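## Task

Put plate M09 into plate nest N2 so it sits flat between the nest's locators, while plate M06 stays in plate nest N1 as it currently is. Both must hold in place on their own, without the robot supporting them; open the gripper and pull the hand away at the end.

## Robot and tools

Robot: two xArm6-style arms with parallel grippers, named left_arm and right_arm. These are names only, not image sides. One scene frame is shared: origin on the table top between the arms, +z up, +x out over the table, left_arm on the +y side. Arm bases: left_arm at (+0.027, +0.342, 0) m, quat_wxyz (+0.996, 0, 0, -0.087); right_arm at (-0.039, -0.379, 0) m, quat_wxyz (+1.000, 0, 0, +0.029). The idle arm may be parked out of the way.

Gripper axes: fingers point along the gripper's +z, and they open and close along its y. The reported end_effector_position is the midpoint between the pads when closed, roughly 2 cm short of the fingertips; closing pushes the tips about 10 mm further along +z. Maximum opening is 84 mm. Plates, blocks and reservoirs can only be gripped across their width, on the body above the base flange. Never drive a pad down over a flange: it can jam, and opening may not release it.

The 14-number row (used by execute_actions and move): values 1-7 are left_arm dx, dy, dz, rx, ry, rz, opening; values 8-14 are the same for right_arm. Always send all 14, each in [-1, 1]. dx..rz are offsets, not poses, expressed in that gripper's own axes and measured from the gripper's measured pose (the last one reported in this scene), not from what was last commanded. Scale: 1.0 = 0.6 m for translations and 180 degrees for rotation; rx, ry, rz form a single rotation vector. Opening is absolute, not an offset: +1 fully open (0.084 m), -1 closed.

execute_actions(actions): a list of actions. Each action is a table of up to 15 rows, one row per 1/30 s control step; if shorter, its final row repeats to fill 15 steps. All rows in an action are offsets from the pose at that action's start, not cumulative row to row. An empty list returns the current state and images. Per control step the command is clipped to within 70 mm and 16 degrees of the measured pose, so large offsets need several actions; after an action the arm stops at its last clipped pose. Inverse kinematics favours position over orientation when both cannot be met.

move(target, speed, blocking): target is one 14-number row as above (offsets from the last reported pose). The gripper travels in a straight line to it; both arms finish together, in 0.5 to 10 s (cut short at 10 s). speed is path top speed in m/s, 0.002 to 0.5, default 0.25; rotation is capped at twice that in rad/s. Opening is applied when the move starts. Paths ignore obstacles and the other arm, grippers may lag, stray or overshoot speed (especially near full reach). Faster moves and targets set deeper past a contact press harder. Result adds a 'move:' line: ending (done, off_target, moving, held, fault), limits acted (paced = pose clipped; held = some steps blocked, after which the arm may jump fast), and each gripper's distance to target. If only one arm is named, the other finished fine. blocking=false returns after 0.5 s while motion continues; then use wait(0) to check, and execute_actions or new moves are refused until the move ends or stop is called.

wait(seconds): 0 to 10; arms hold the last command; returns early if a running move finishes. stop(): brakes a running move (needs braking room; fingers keep moving). zoom_image(camera, region): region [x0, y0, x1, y1] in pixels, top-left origin, at most 504x504, on one of cam_head_left, cam_head_right, cam_high, cam_low, cam_left_wrist, cam_right_wrist (each 896x504). read_manual(section) returns only licence text. finished_scene(scene) ends the current scene (pass its number) irreversibly and reports success; the goal must already be met and stable.

Results: a state line 'left_arm: … | right_arm: …' gives each gripper's position (m), quat_wxyz and velocities (m/s, rad/s) in the scene frame; printed positions can be off, more at long reach. 'Hand target' lines show where the controller is currently driving each gripper. 'pose unreachable' means a clearance check altered or blocked that arm's command. grip_measured is the finger opening on the command scale. Joint torques follow the joint order, include gravity and offsets, and are noisy.

Holding: command an opening clearly below grip_measured; the lower, the tighter (about 24 N per pad max on parts up to ~6 cm). Fast closing can squeeze harder. Re-sending grip_measured still presses lightly on parts up to ~6 cm; wider parts may slip. Brief external tugs on held parts can happen.

Pushing: while a hand is short of its target against something rigid, force builds up to a limit; zero offsets do not relieve it, moving the hand away does. An arm that should stay put: send the offset back to its desired pose first, then zeros, always with its desired opening.

Joint ranges (rad): waist and forearm roll and wrist roll ±6.283, shoulder -2.059 to 2.094, elbow -3.927 to 0.192, wrist pitch -1.693 to 3.142. Load limits (N m): waist 43.5, shoulder 43.5, elbow 26.1, forearm roll 26.1, wrist pitch 17.4, wrist roll 17.4; held weight counts. Reaching a limit causes a torque fault: the arm backs off, freezes 10 s and drops the rest of the call. Holding loads heats motors; MOTOR HOT warns from 65 °C and at 80 °C the arm brakes until cool (OVER-TEMPERATURE FAULT).

Avoid: knocking or placing anything off the table, arm-to-arm collisions or pressure, drops, slips, slams and hard pushes. Leave both plates resting unaided in their nests, fingers open and hand withdrawn.

Each tool is called after "Emit:" in YAML: its name, and indented under it one key for each argument.

## Session

Emit:
execute_actions:
  actions: []

Scene clock: 0.00 s.
left_arm: end_effector_position=(+0.3510, +0.5513, +0.2600) grip_measured=+1.00 end_effector_quat_wxyz=(+0.088, +0.598, -0.274, +0.748) end_effector_velocity=(-0.000, +0.000, -0.000) end_effector_angular_velocity=(-0.001, +0.001, +0.002) | right_arm: end_effector_position=(+0.3598, -0.3555, +0.2500) grip_measured=+1.00 end_effector_quat_wxyz=(+0.001, +1.000, +0.029, +0.000) end_effector_velocity=(-0.000, +0.000, +0.000) end_effector_angular_velocity=(-0.000, +0.000, +0.000)
Joint positions: left_arm=[ 1.484  0.092 -0.63  -1.393  1.832  2.92   0.084] | right_arm=[ 0.003 -0.267 -0.927 -0.002  1.193  0.002  0.084]
Joint velocities: left_arm=[ 0.001  0.001  0.001 -0.    -0.001 -0.     0.   ] | right_arm=[ 0. -0. -0. -0.  0.  0. -0.]
Joint torques (N m, as the arm reports them, + toward a larger angle): no reading
Hand target (left_arm): +0.351, +0.551, +0.260; +0.088, +0.598, -0.274, +0.748
Hand target (right_arm): +0.360, -0.355, +0.250; +0.001, +1.000, +0.029, +0.000

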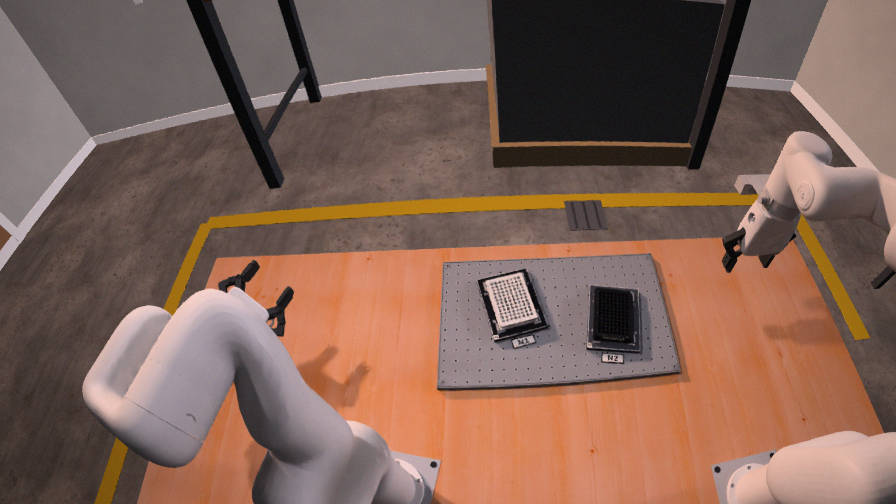

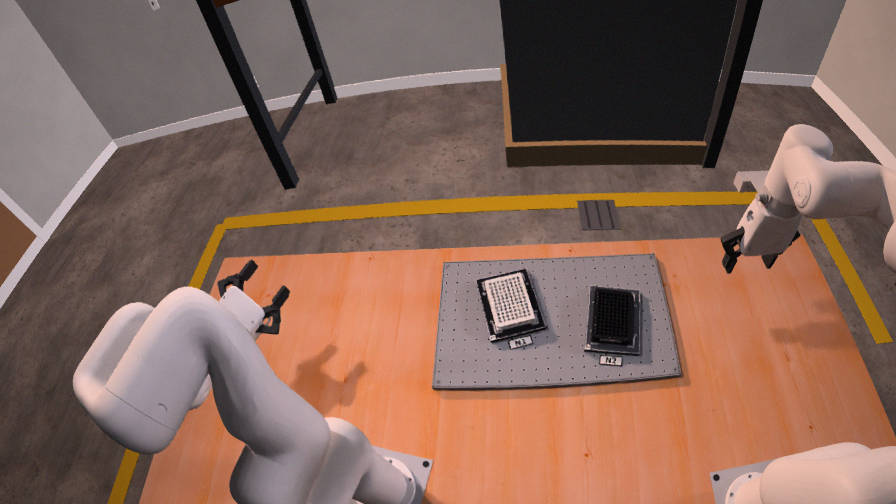

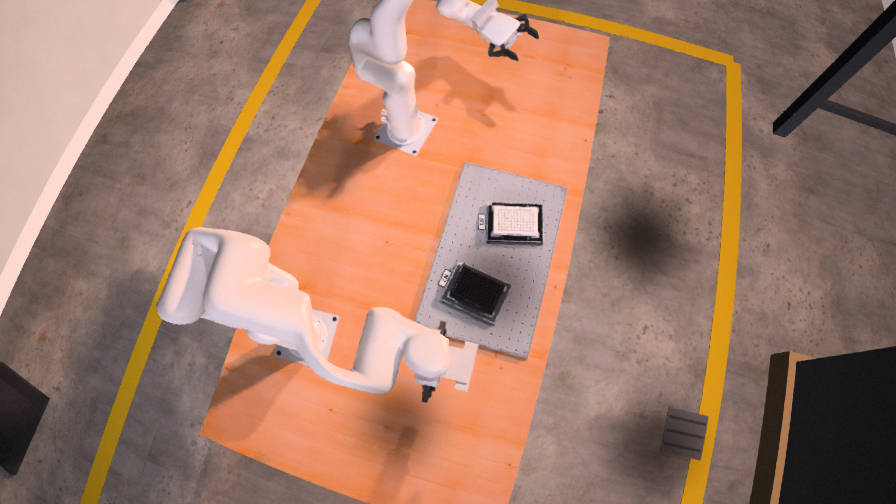

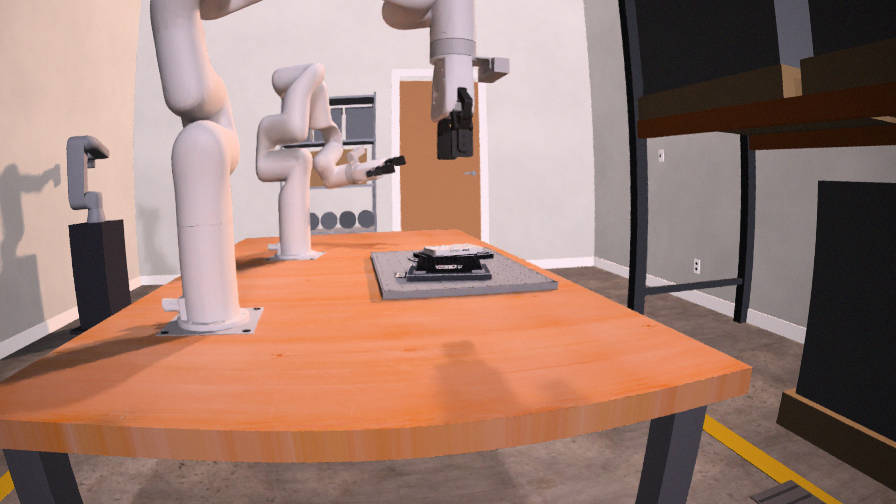

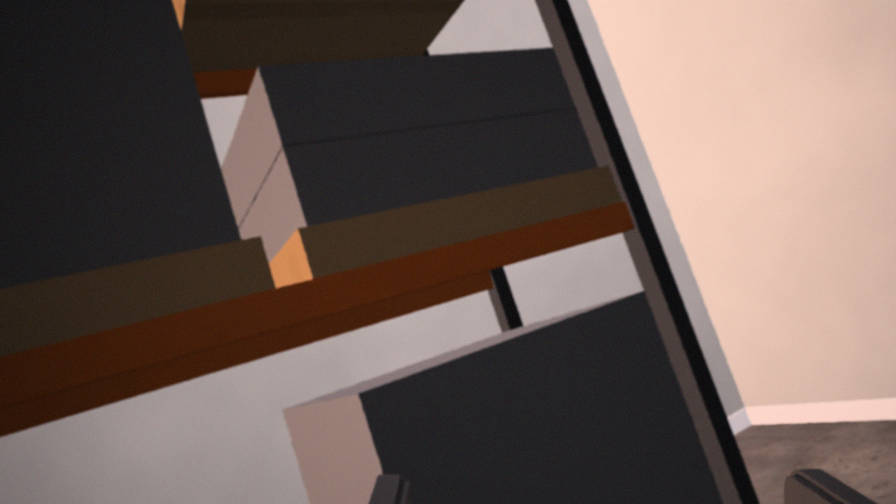

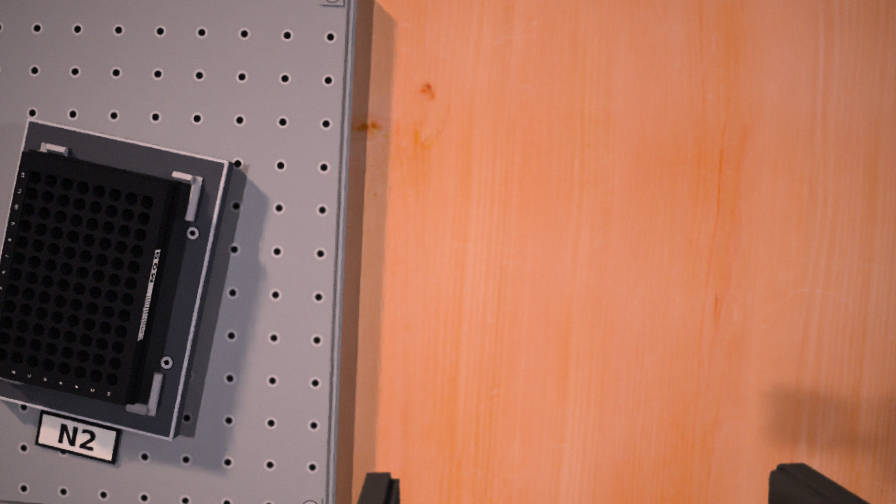

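Move camera over N2.

Emit:
move:
  target: [0,0,0,0,0,0,1,-0.03,-0.33,0.05,0,0,0.06,1]

Scene clock: 3.33 s.
left_arm: end_effector_position=(+0.3510, +0.5513, +0.2600) grip_measured=+1.00 end_effector_quat_wxyz=(+0.088, +0.598, -0.274, +0.748) end_effector_velocity=(+0.000, -0.000, +0.000) end_effector_angular_velocity=(-0.004, +0.000, -0.000) | right_arm: end_effector_position=(+0.3303, -0.1589, +0.2204) grip_measured=+1.00 end_effector_quat_wxyz=(-0.001, +0.998, -0.065, +0.000) end_effector_velocity=(-0.001, +0.001, -0.000) end_effector_angular_velocity=(-0.001, +0.001, +0.002)
Joint positions: left_arm=[ 1.484  0.092 -0.63  -1.393  1.832  2.92   0.084] | right_arm=[ 0.48  -0.142 -0.964  0.     1.104  0.667  0.084]
Joint velocities: left_arm=[-0.001  0.     0.001 -0.001  0.001 -0.002 -0.   ] | right_arm=[ 0.003  0.001 -0.001 -0.     0.001  0.002  0.   ]
Joint torques (N m, as the arm reports them, + toward a larger angle): left_arm=[  0.6  -23.08  -9.13  -2.21   2.25   0.31] | right_arm=[ -0.14 -11.53 -15.1   -0.87  -2.08   0.25]
Hand target (left_arm): +0.351, +0.551, +0.260; +0.088, +0.598, -0.274, +0.748
Hand target (right_arm): +0.330, -0.159, +0.220; -0.000, +0.998, -0.065, +0.000
Off the commanded pose (left_arm): 0.000 m, 0 deg.
Off the commanded pose (right_arm): 0.001 m, 0 deg.
move: done

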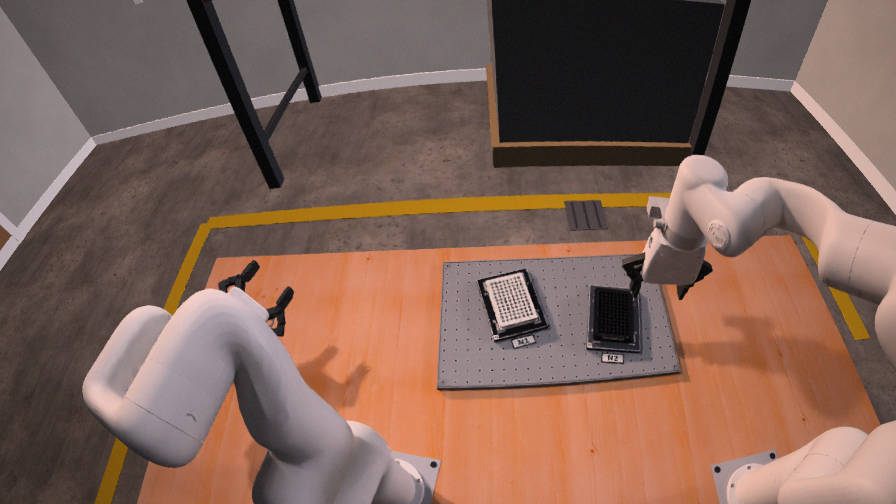

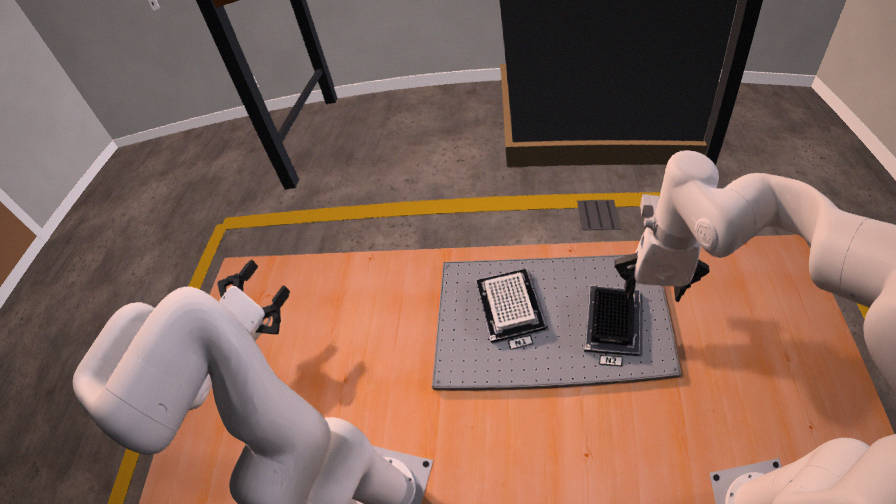

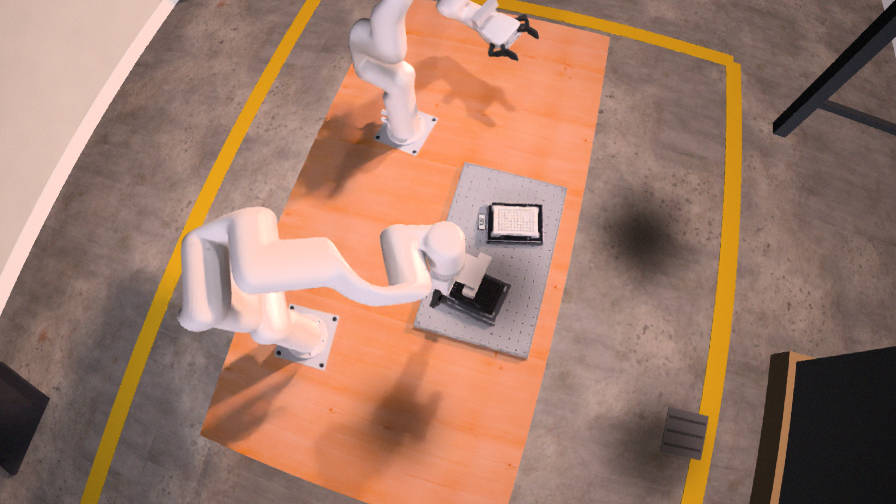

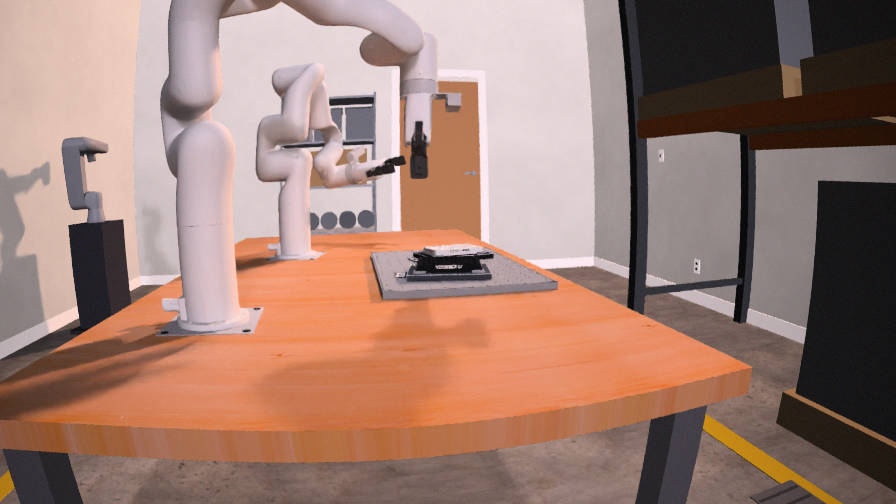

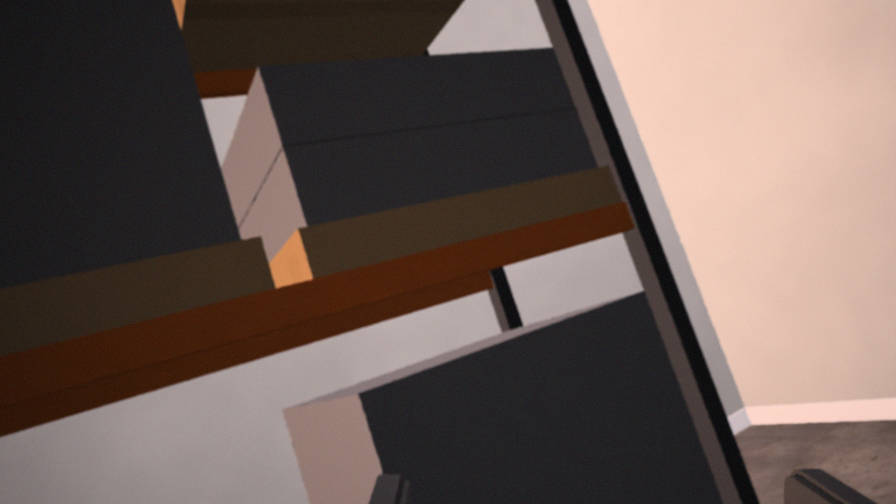

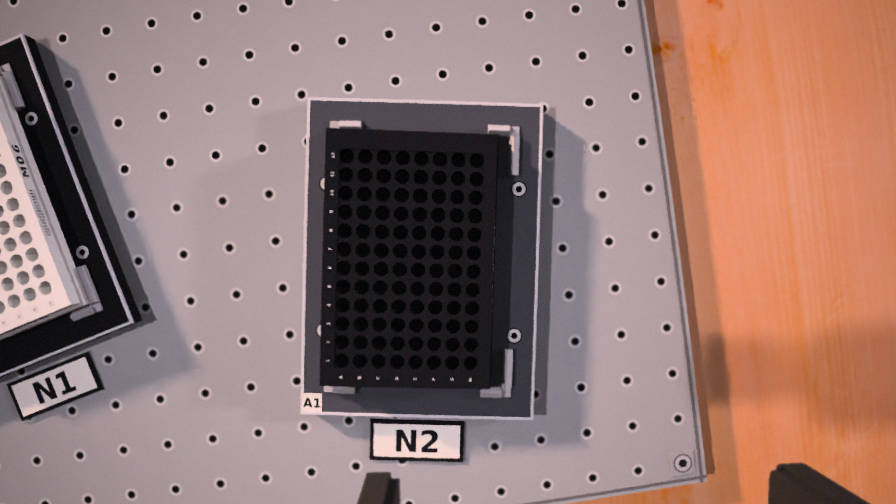

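Emit:
move:
  target: [0,0,0,0,0,0,1,0.1075,-0.084,0.24,0,0,0.01,1]
  speed: 0.15

Emit:
zoom_image:
  camera: "cam_low"
  region: [390,215,510,295]

Scene clock: 12.60 s.
left_arm: end_effector_position=(+0.3510, +0.5513, +0.2600) grip_measured=+1.00 end_effector_quat_wxyz=(+0.088, +0.598, -0.274, +0.748) end_effector_velocity=(+0.000, -0.000, +0.001) end_effector_angular_velocity=(+0.001, -0.003, -0.001) | right_arm: end_effector_position=(+0.4008, -0.1167, +0.0768) grip_measured=+1.00 end_effector_quat_wxyz=(-0.001, +0.997, -0.080, +0.001) end_effector_velocity=(-0.003, -0.002, -0.005) end_effector_angular_velocity=(-0.006, +0.010, +0.000)
Joint positions: left_arm=[ 1.484  0.092 -0.63  -1.393  1.832  2.92   0.084] | right_arm=[ 0.48   0.324 -1.095  0.001  0.769  0.698  0.084]
Joint velocities: left_arm=[-0.    -0.001  0.    -0.     0.002  0.002  0.   ] | right_arm=[-0.001  0.006  0.004  0.     0.001 -0.001 -0.   ]
Joint torques (N m, as the arm reports them, + toward a larger angle): left_arm=[  0.65 -22.9   -9.21  -1.9    2.05   0.12] | right_arm=[  0.   -16.67 -13.25  -0.79  -2.08  -0.09]
Hand target (left_arm): +0.351, +0.551, +0.260; +0.088, +0.598, -0.274, +0.748
Hand target (right_arm): +0.401, -0.117, +0.076; -0.001, +0.997, -0.080, +0.000
Off the commanded pose (left_arm): 0.000 m, 0 deg.
Off the commanded pose (right_arm): 0.001 m, 0 deg.
move: done

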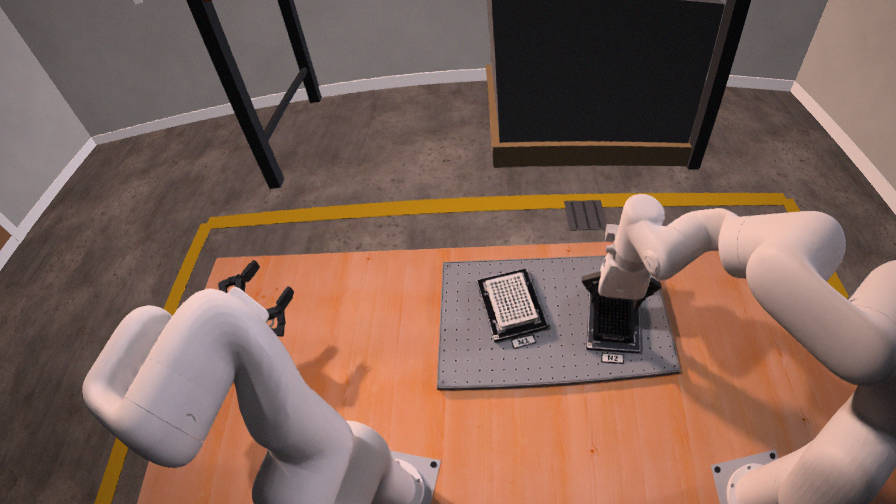

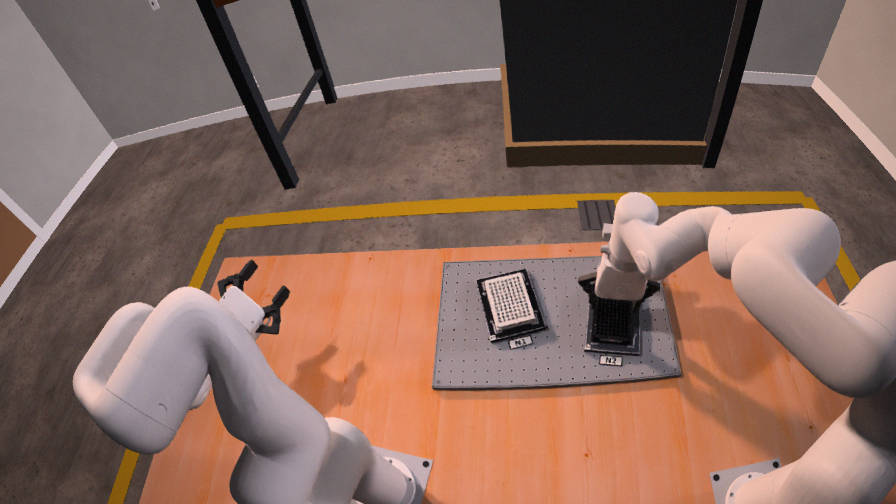

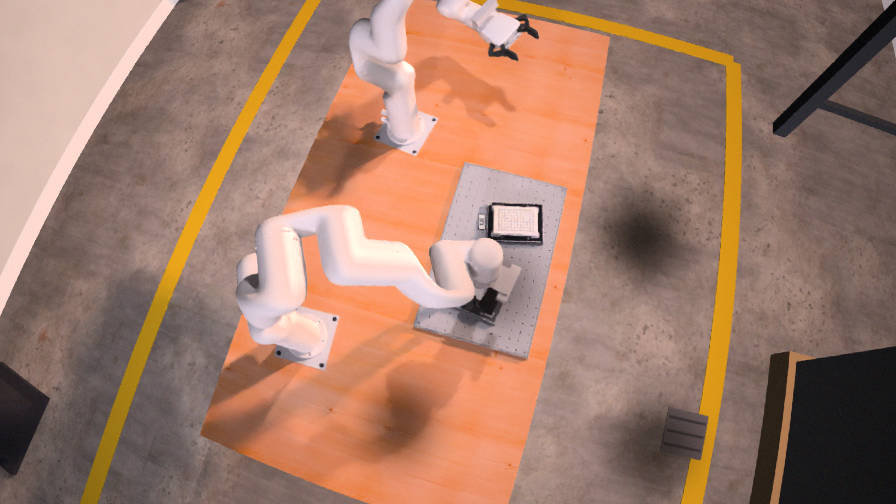

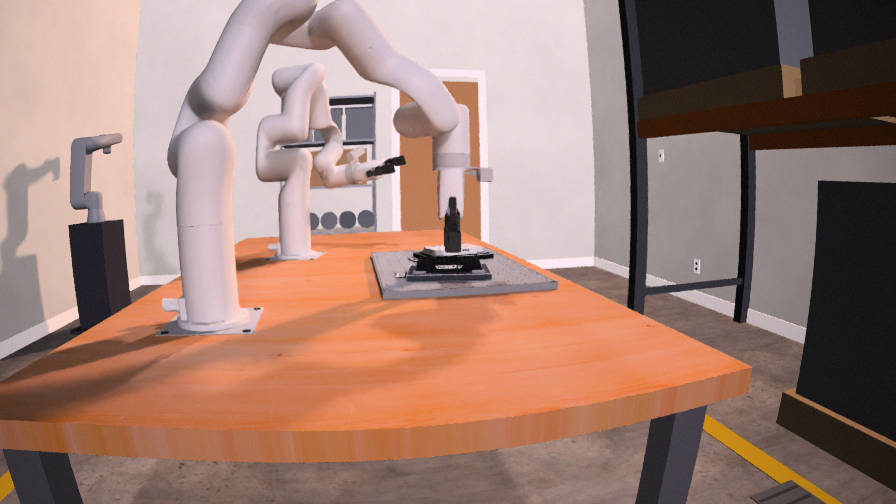

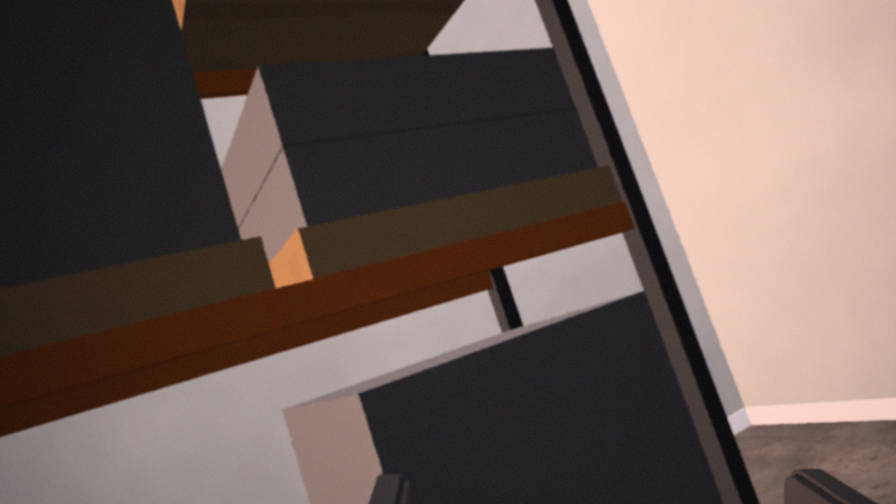

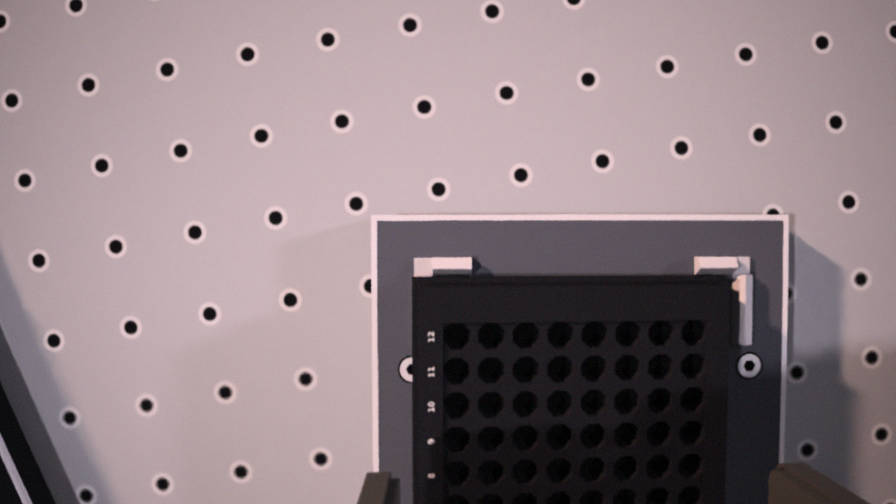

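Region (390, 215, 510, 295) of cam_low's 896x504 image, scaled by 4.200, with more detail than that image has.

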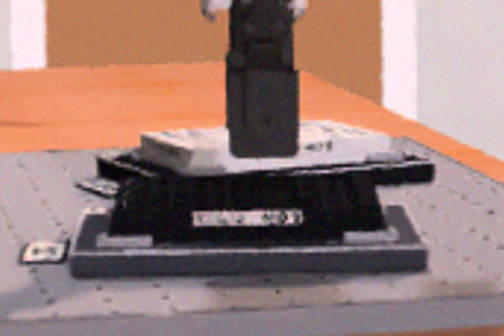

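Emit:
move:
  target: [0,0,0,0,0,0,1,0,0.002,0.034,0,0,0,1]
  speed: 0.02

Emit:
move:
  target: [0,0,0,0,0,0,1,0,0.01,0,0,0,0,1]
  speed: 0.008

Emit:
zoom_image:
  camera: "cam_low"
  region: [390,215,510,295]

Scene clock: 21.17 s.
left_arm: end_effector_position=(+0.3510, +0.5513, +0.2600) grip_measured=+1.00 end_effector_quat_wxyz=(+0.088, +0.598, -0.274, +0.748) end_effector_velocity=(-0.000, -0.000, +0.000) end_effector_angular_velocity=(-0.001, -0.001, -0.000) | right_arm: end_effector_position=(+0.4006, -0.1178, +0.0564) grip_measured=+1.00 end_effector_quat_wxyz=(-0.001, +0.997, -0.080, +0.001) end_effector_velocity=(+0.002, +0.001, +0.002) end_effector_angular_velocity=(+0.004, -0.006, -0.001)
Joint positions: left_arm=[ 1.484  0.092 -0.63  -1.393  1.832  2.92   0.084] | right_arm=[ 0.478  0.362 -1.082  0.001  0.717  0.696  0.084]
Joint velocities: left_arm=[-0.    -0.     0.    -0.     0.001  0.    -0.   ] | right_arm=[-0.    -0.002 -0.003  0.    -0.002  0.001  0.   ]
Joint torques (N m, as the arm reports them, + toward a larger angle): left_arm=[  0.99 -23.25  -9.36  -1.79   2.26   0.13] | right_arm=[ -0.1  -16.62 -12.79  -0.81  -1.9    0.05]
Hand target (left_arm): +0.351, +0.551, +0.260; +0.088, +0.598, -0.274, +0.748
Hand target (right_arm): +0.401, -0.118, +0.056; -0.001, +0.997, -0.080, +0.001
Off the commanded pose (left_arm): 0.000 m, 0 deg.
Off the commanded pose (right_arm): 0.000 m, 0 deg.
move: done

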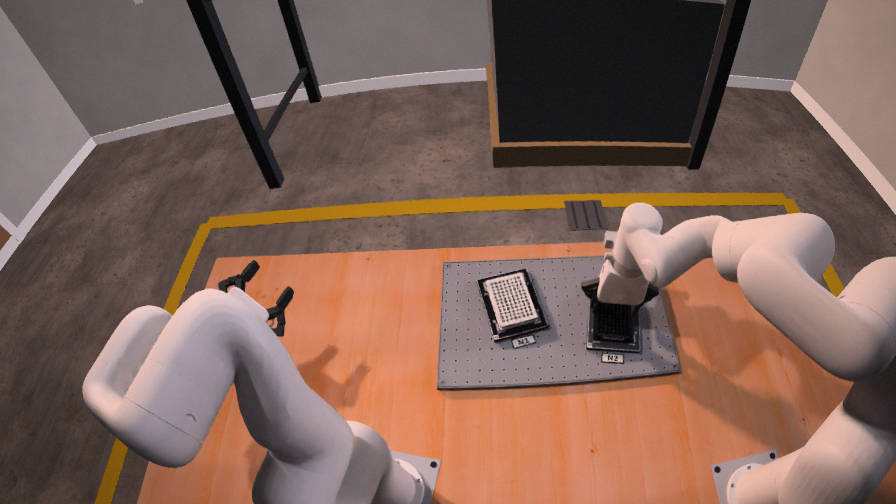

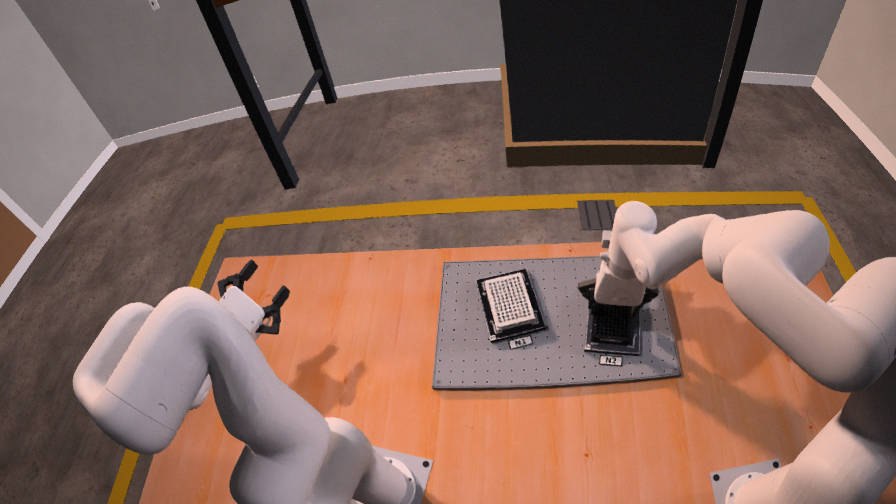

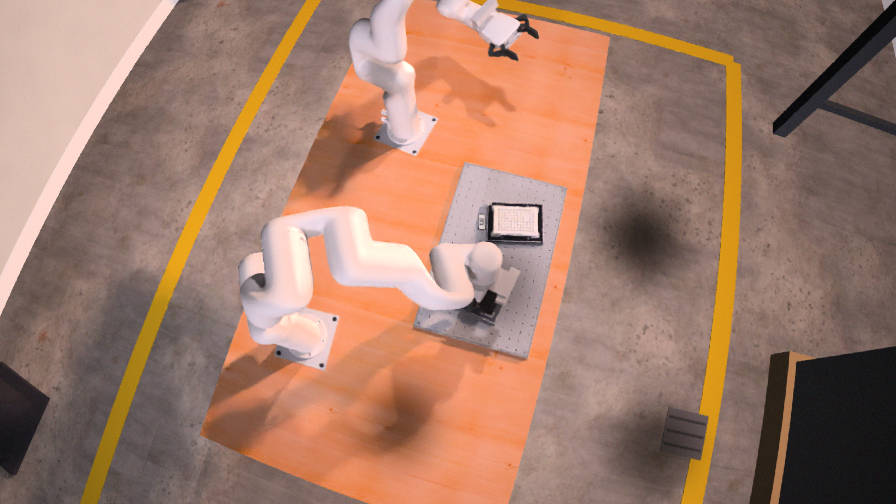

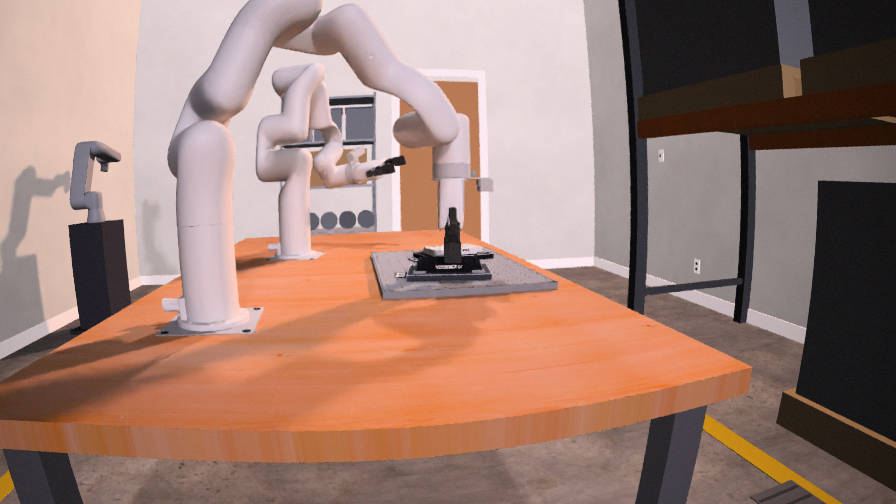

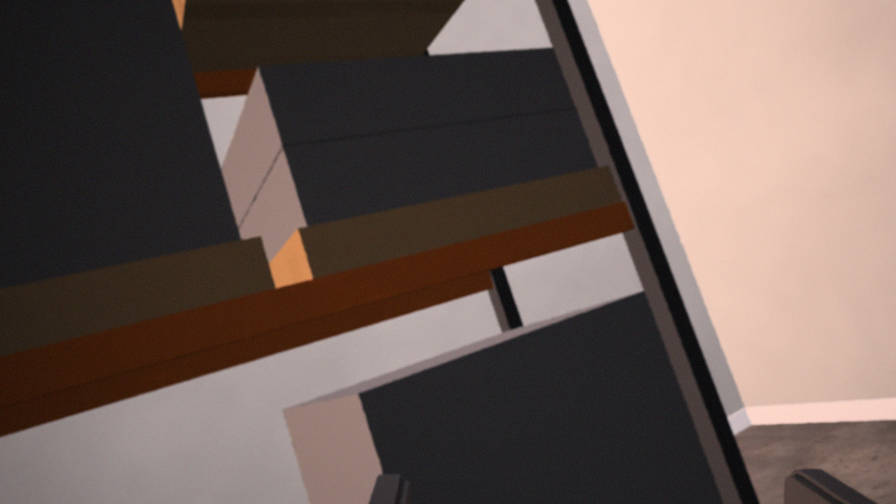

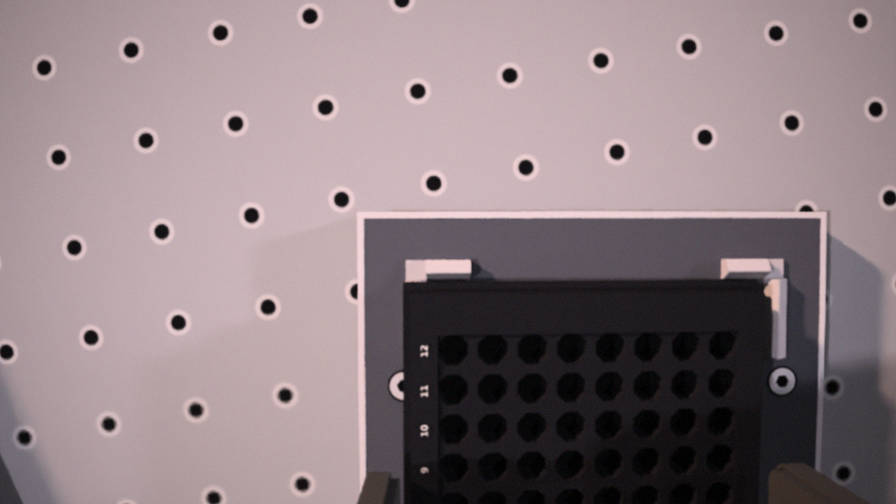

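Scene clock: 22.13 s.
left_arm: end_effector_position=(+0.3510, +0.5513, +0.2600) grip_measured=+1.00 end_effector_quat_wxyz=(+0.088, +0.598, -0.274, +0.748) end_effector_velocity=(-0.000, -0.001, -0.001) end_effector_angular_velocity=(-0.001, +0.001, +0.000) | right_arm: end_effector_position=(+0.3996, -0.1238, +0.0564) grip_measured=+1.00 end_effector_quat_wxyz=(-0.001, +0.997, -0.080, +0.001) end_effector_velocity=(-0.000, +0.000, +0.000) end_effector_angular_velocity=(+0.000, +0.000, +0.001)
Joint positions: left_arm=[ 1.484  0.092 -0.63  -1.393  1.832  2.92   0.084] | right_arm=[ 0.469  0.351 -1.065  0.001  0.712  0.687  0.084]
Joint velocities: left_arm=[ 0.    -0.001  0.003  0.001 -0.001  0.001 -0.   ] | right_arm=[ 0.001 -0.     0.     0.    -0.    -0.001 -0.   ]
Joint torques (N m, as the arm reports them, + toward a larger angle): left_arm=[  1.01 -22.74  -9.    -1.91   2.28   0.22] | right_arm=[  0.09 -16.56 -12.91  -0.65  -1.9   -0.07]
Hand target (left_arm): +0.351, +0.551, +0.260; +0.088, +0.598, -0.274, +0.748
Hand target (right_arm): +0.400, -0.124, +0.056; -0.001, +0.997, -0.080, +0.001
Off the commanded pose (left_arm): 0.000 m, 0 deg.
Off the commanded pose (right_arm): 0.000 m, 0 deg.
move: done

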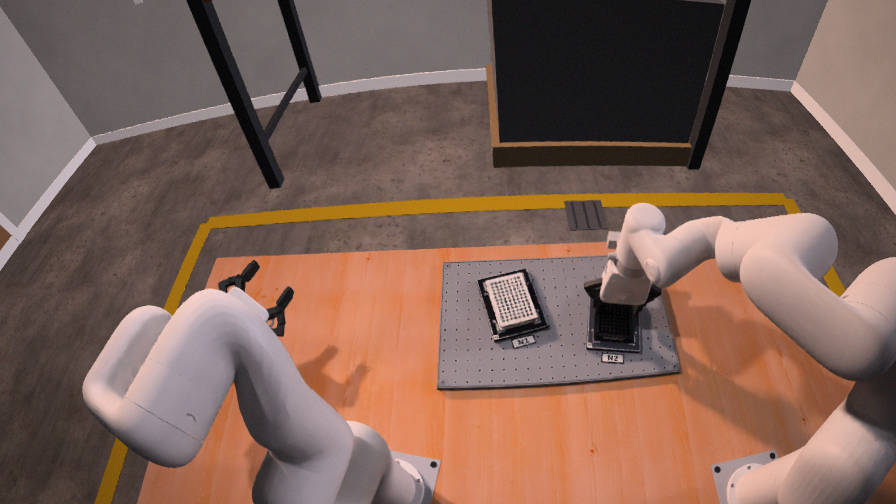

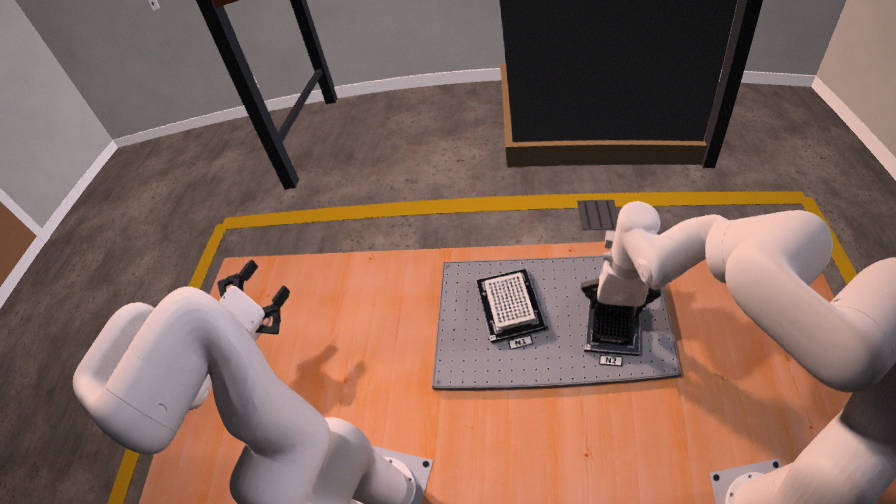

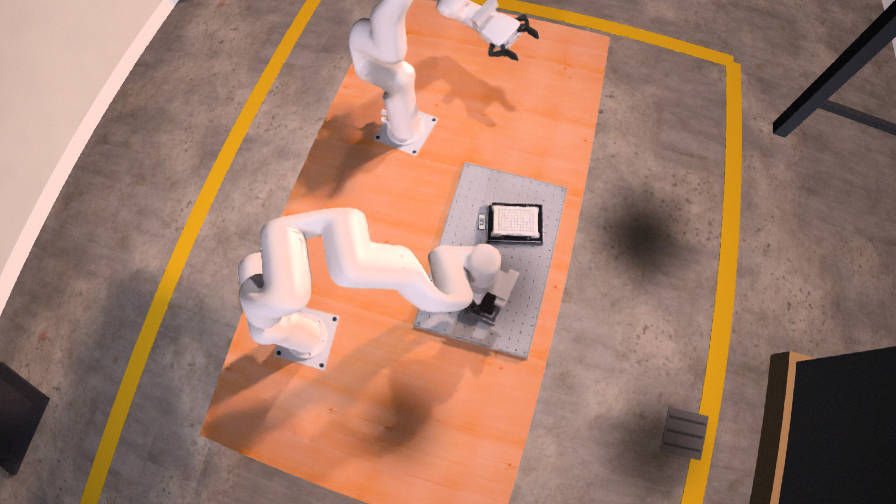

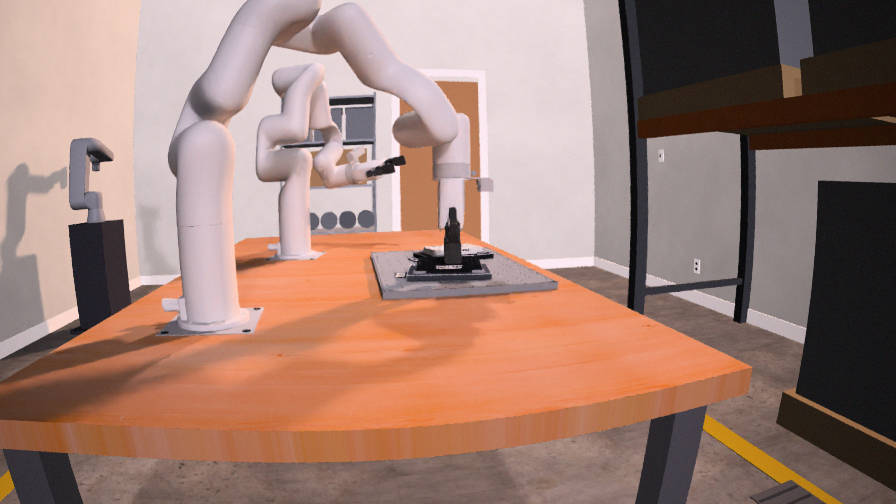

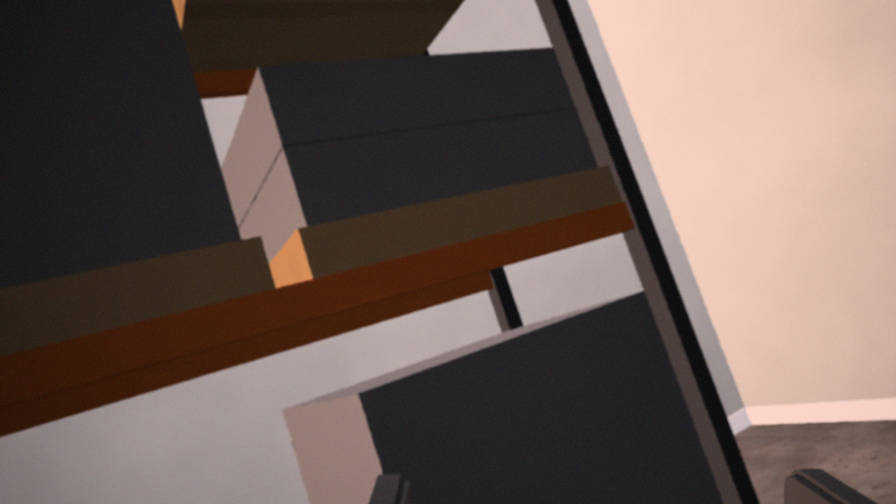

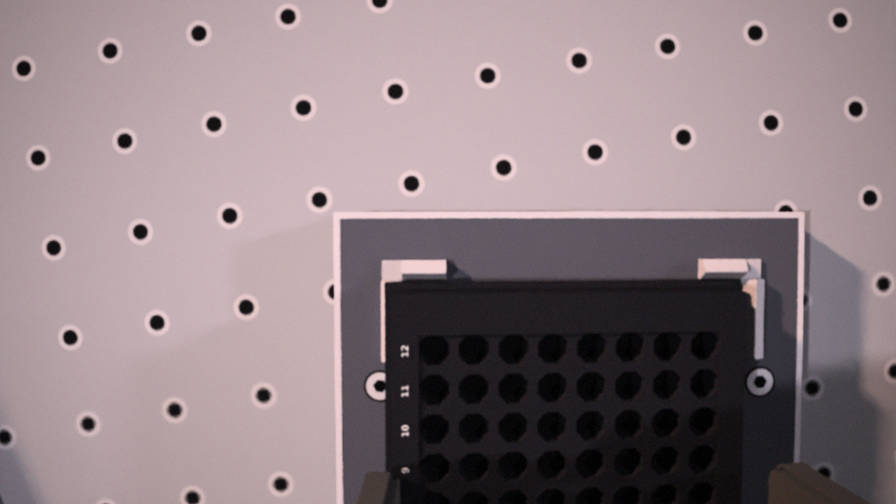

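Region (390, 215, 510, 295) of cam_low's 896x504 image, scaled by 4.200, with more detail than that image has.

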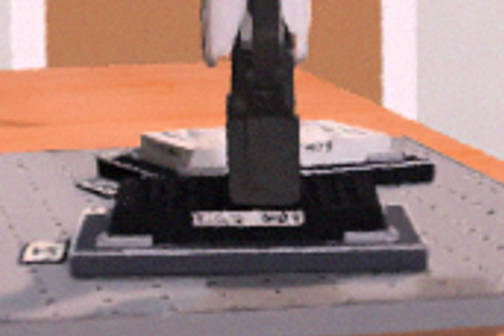

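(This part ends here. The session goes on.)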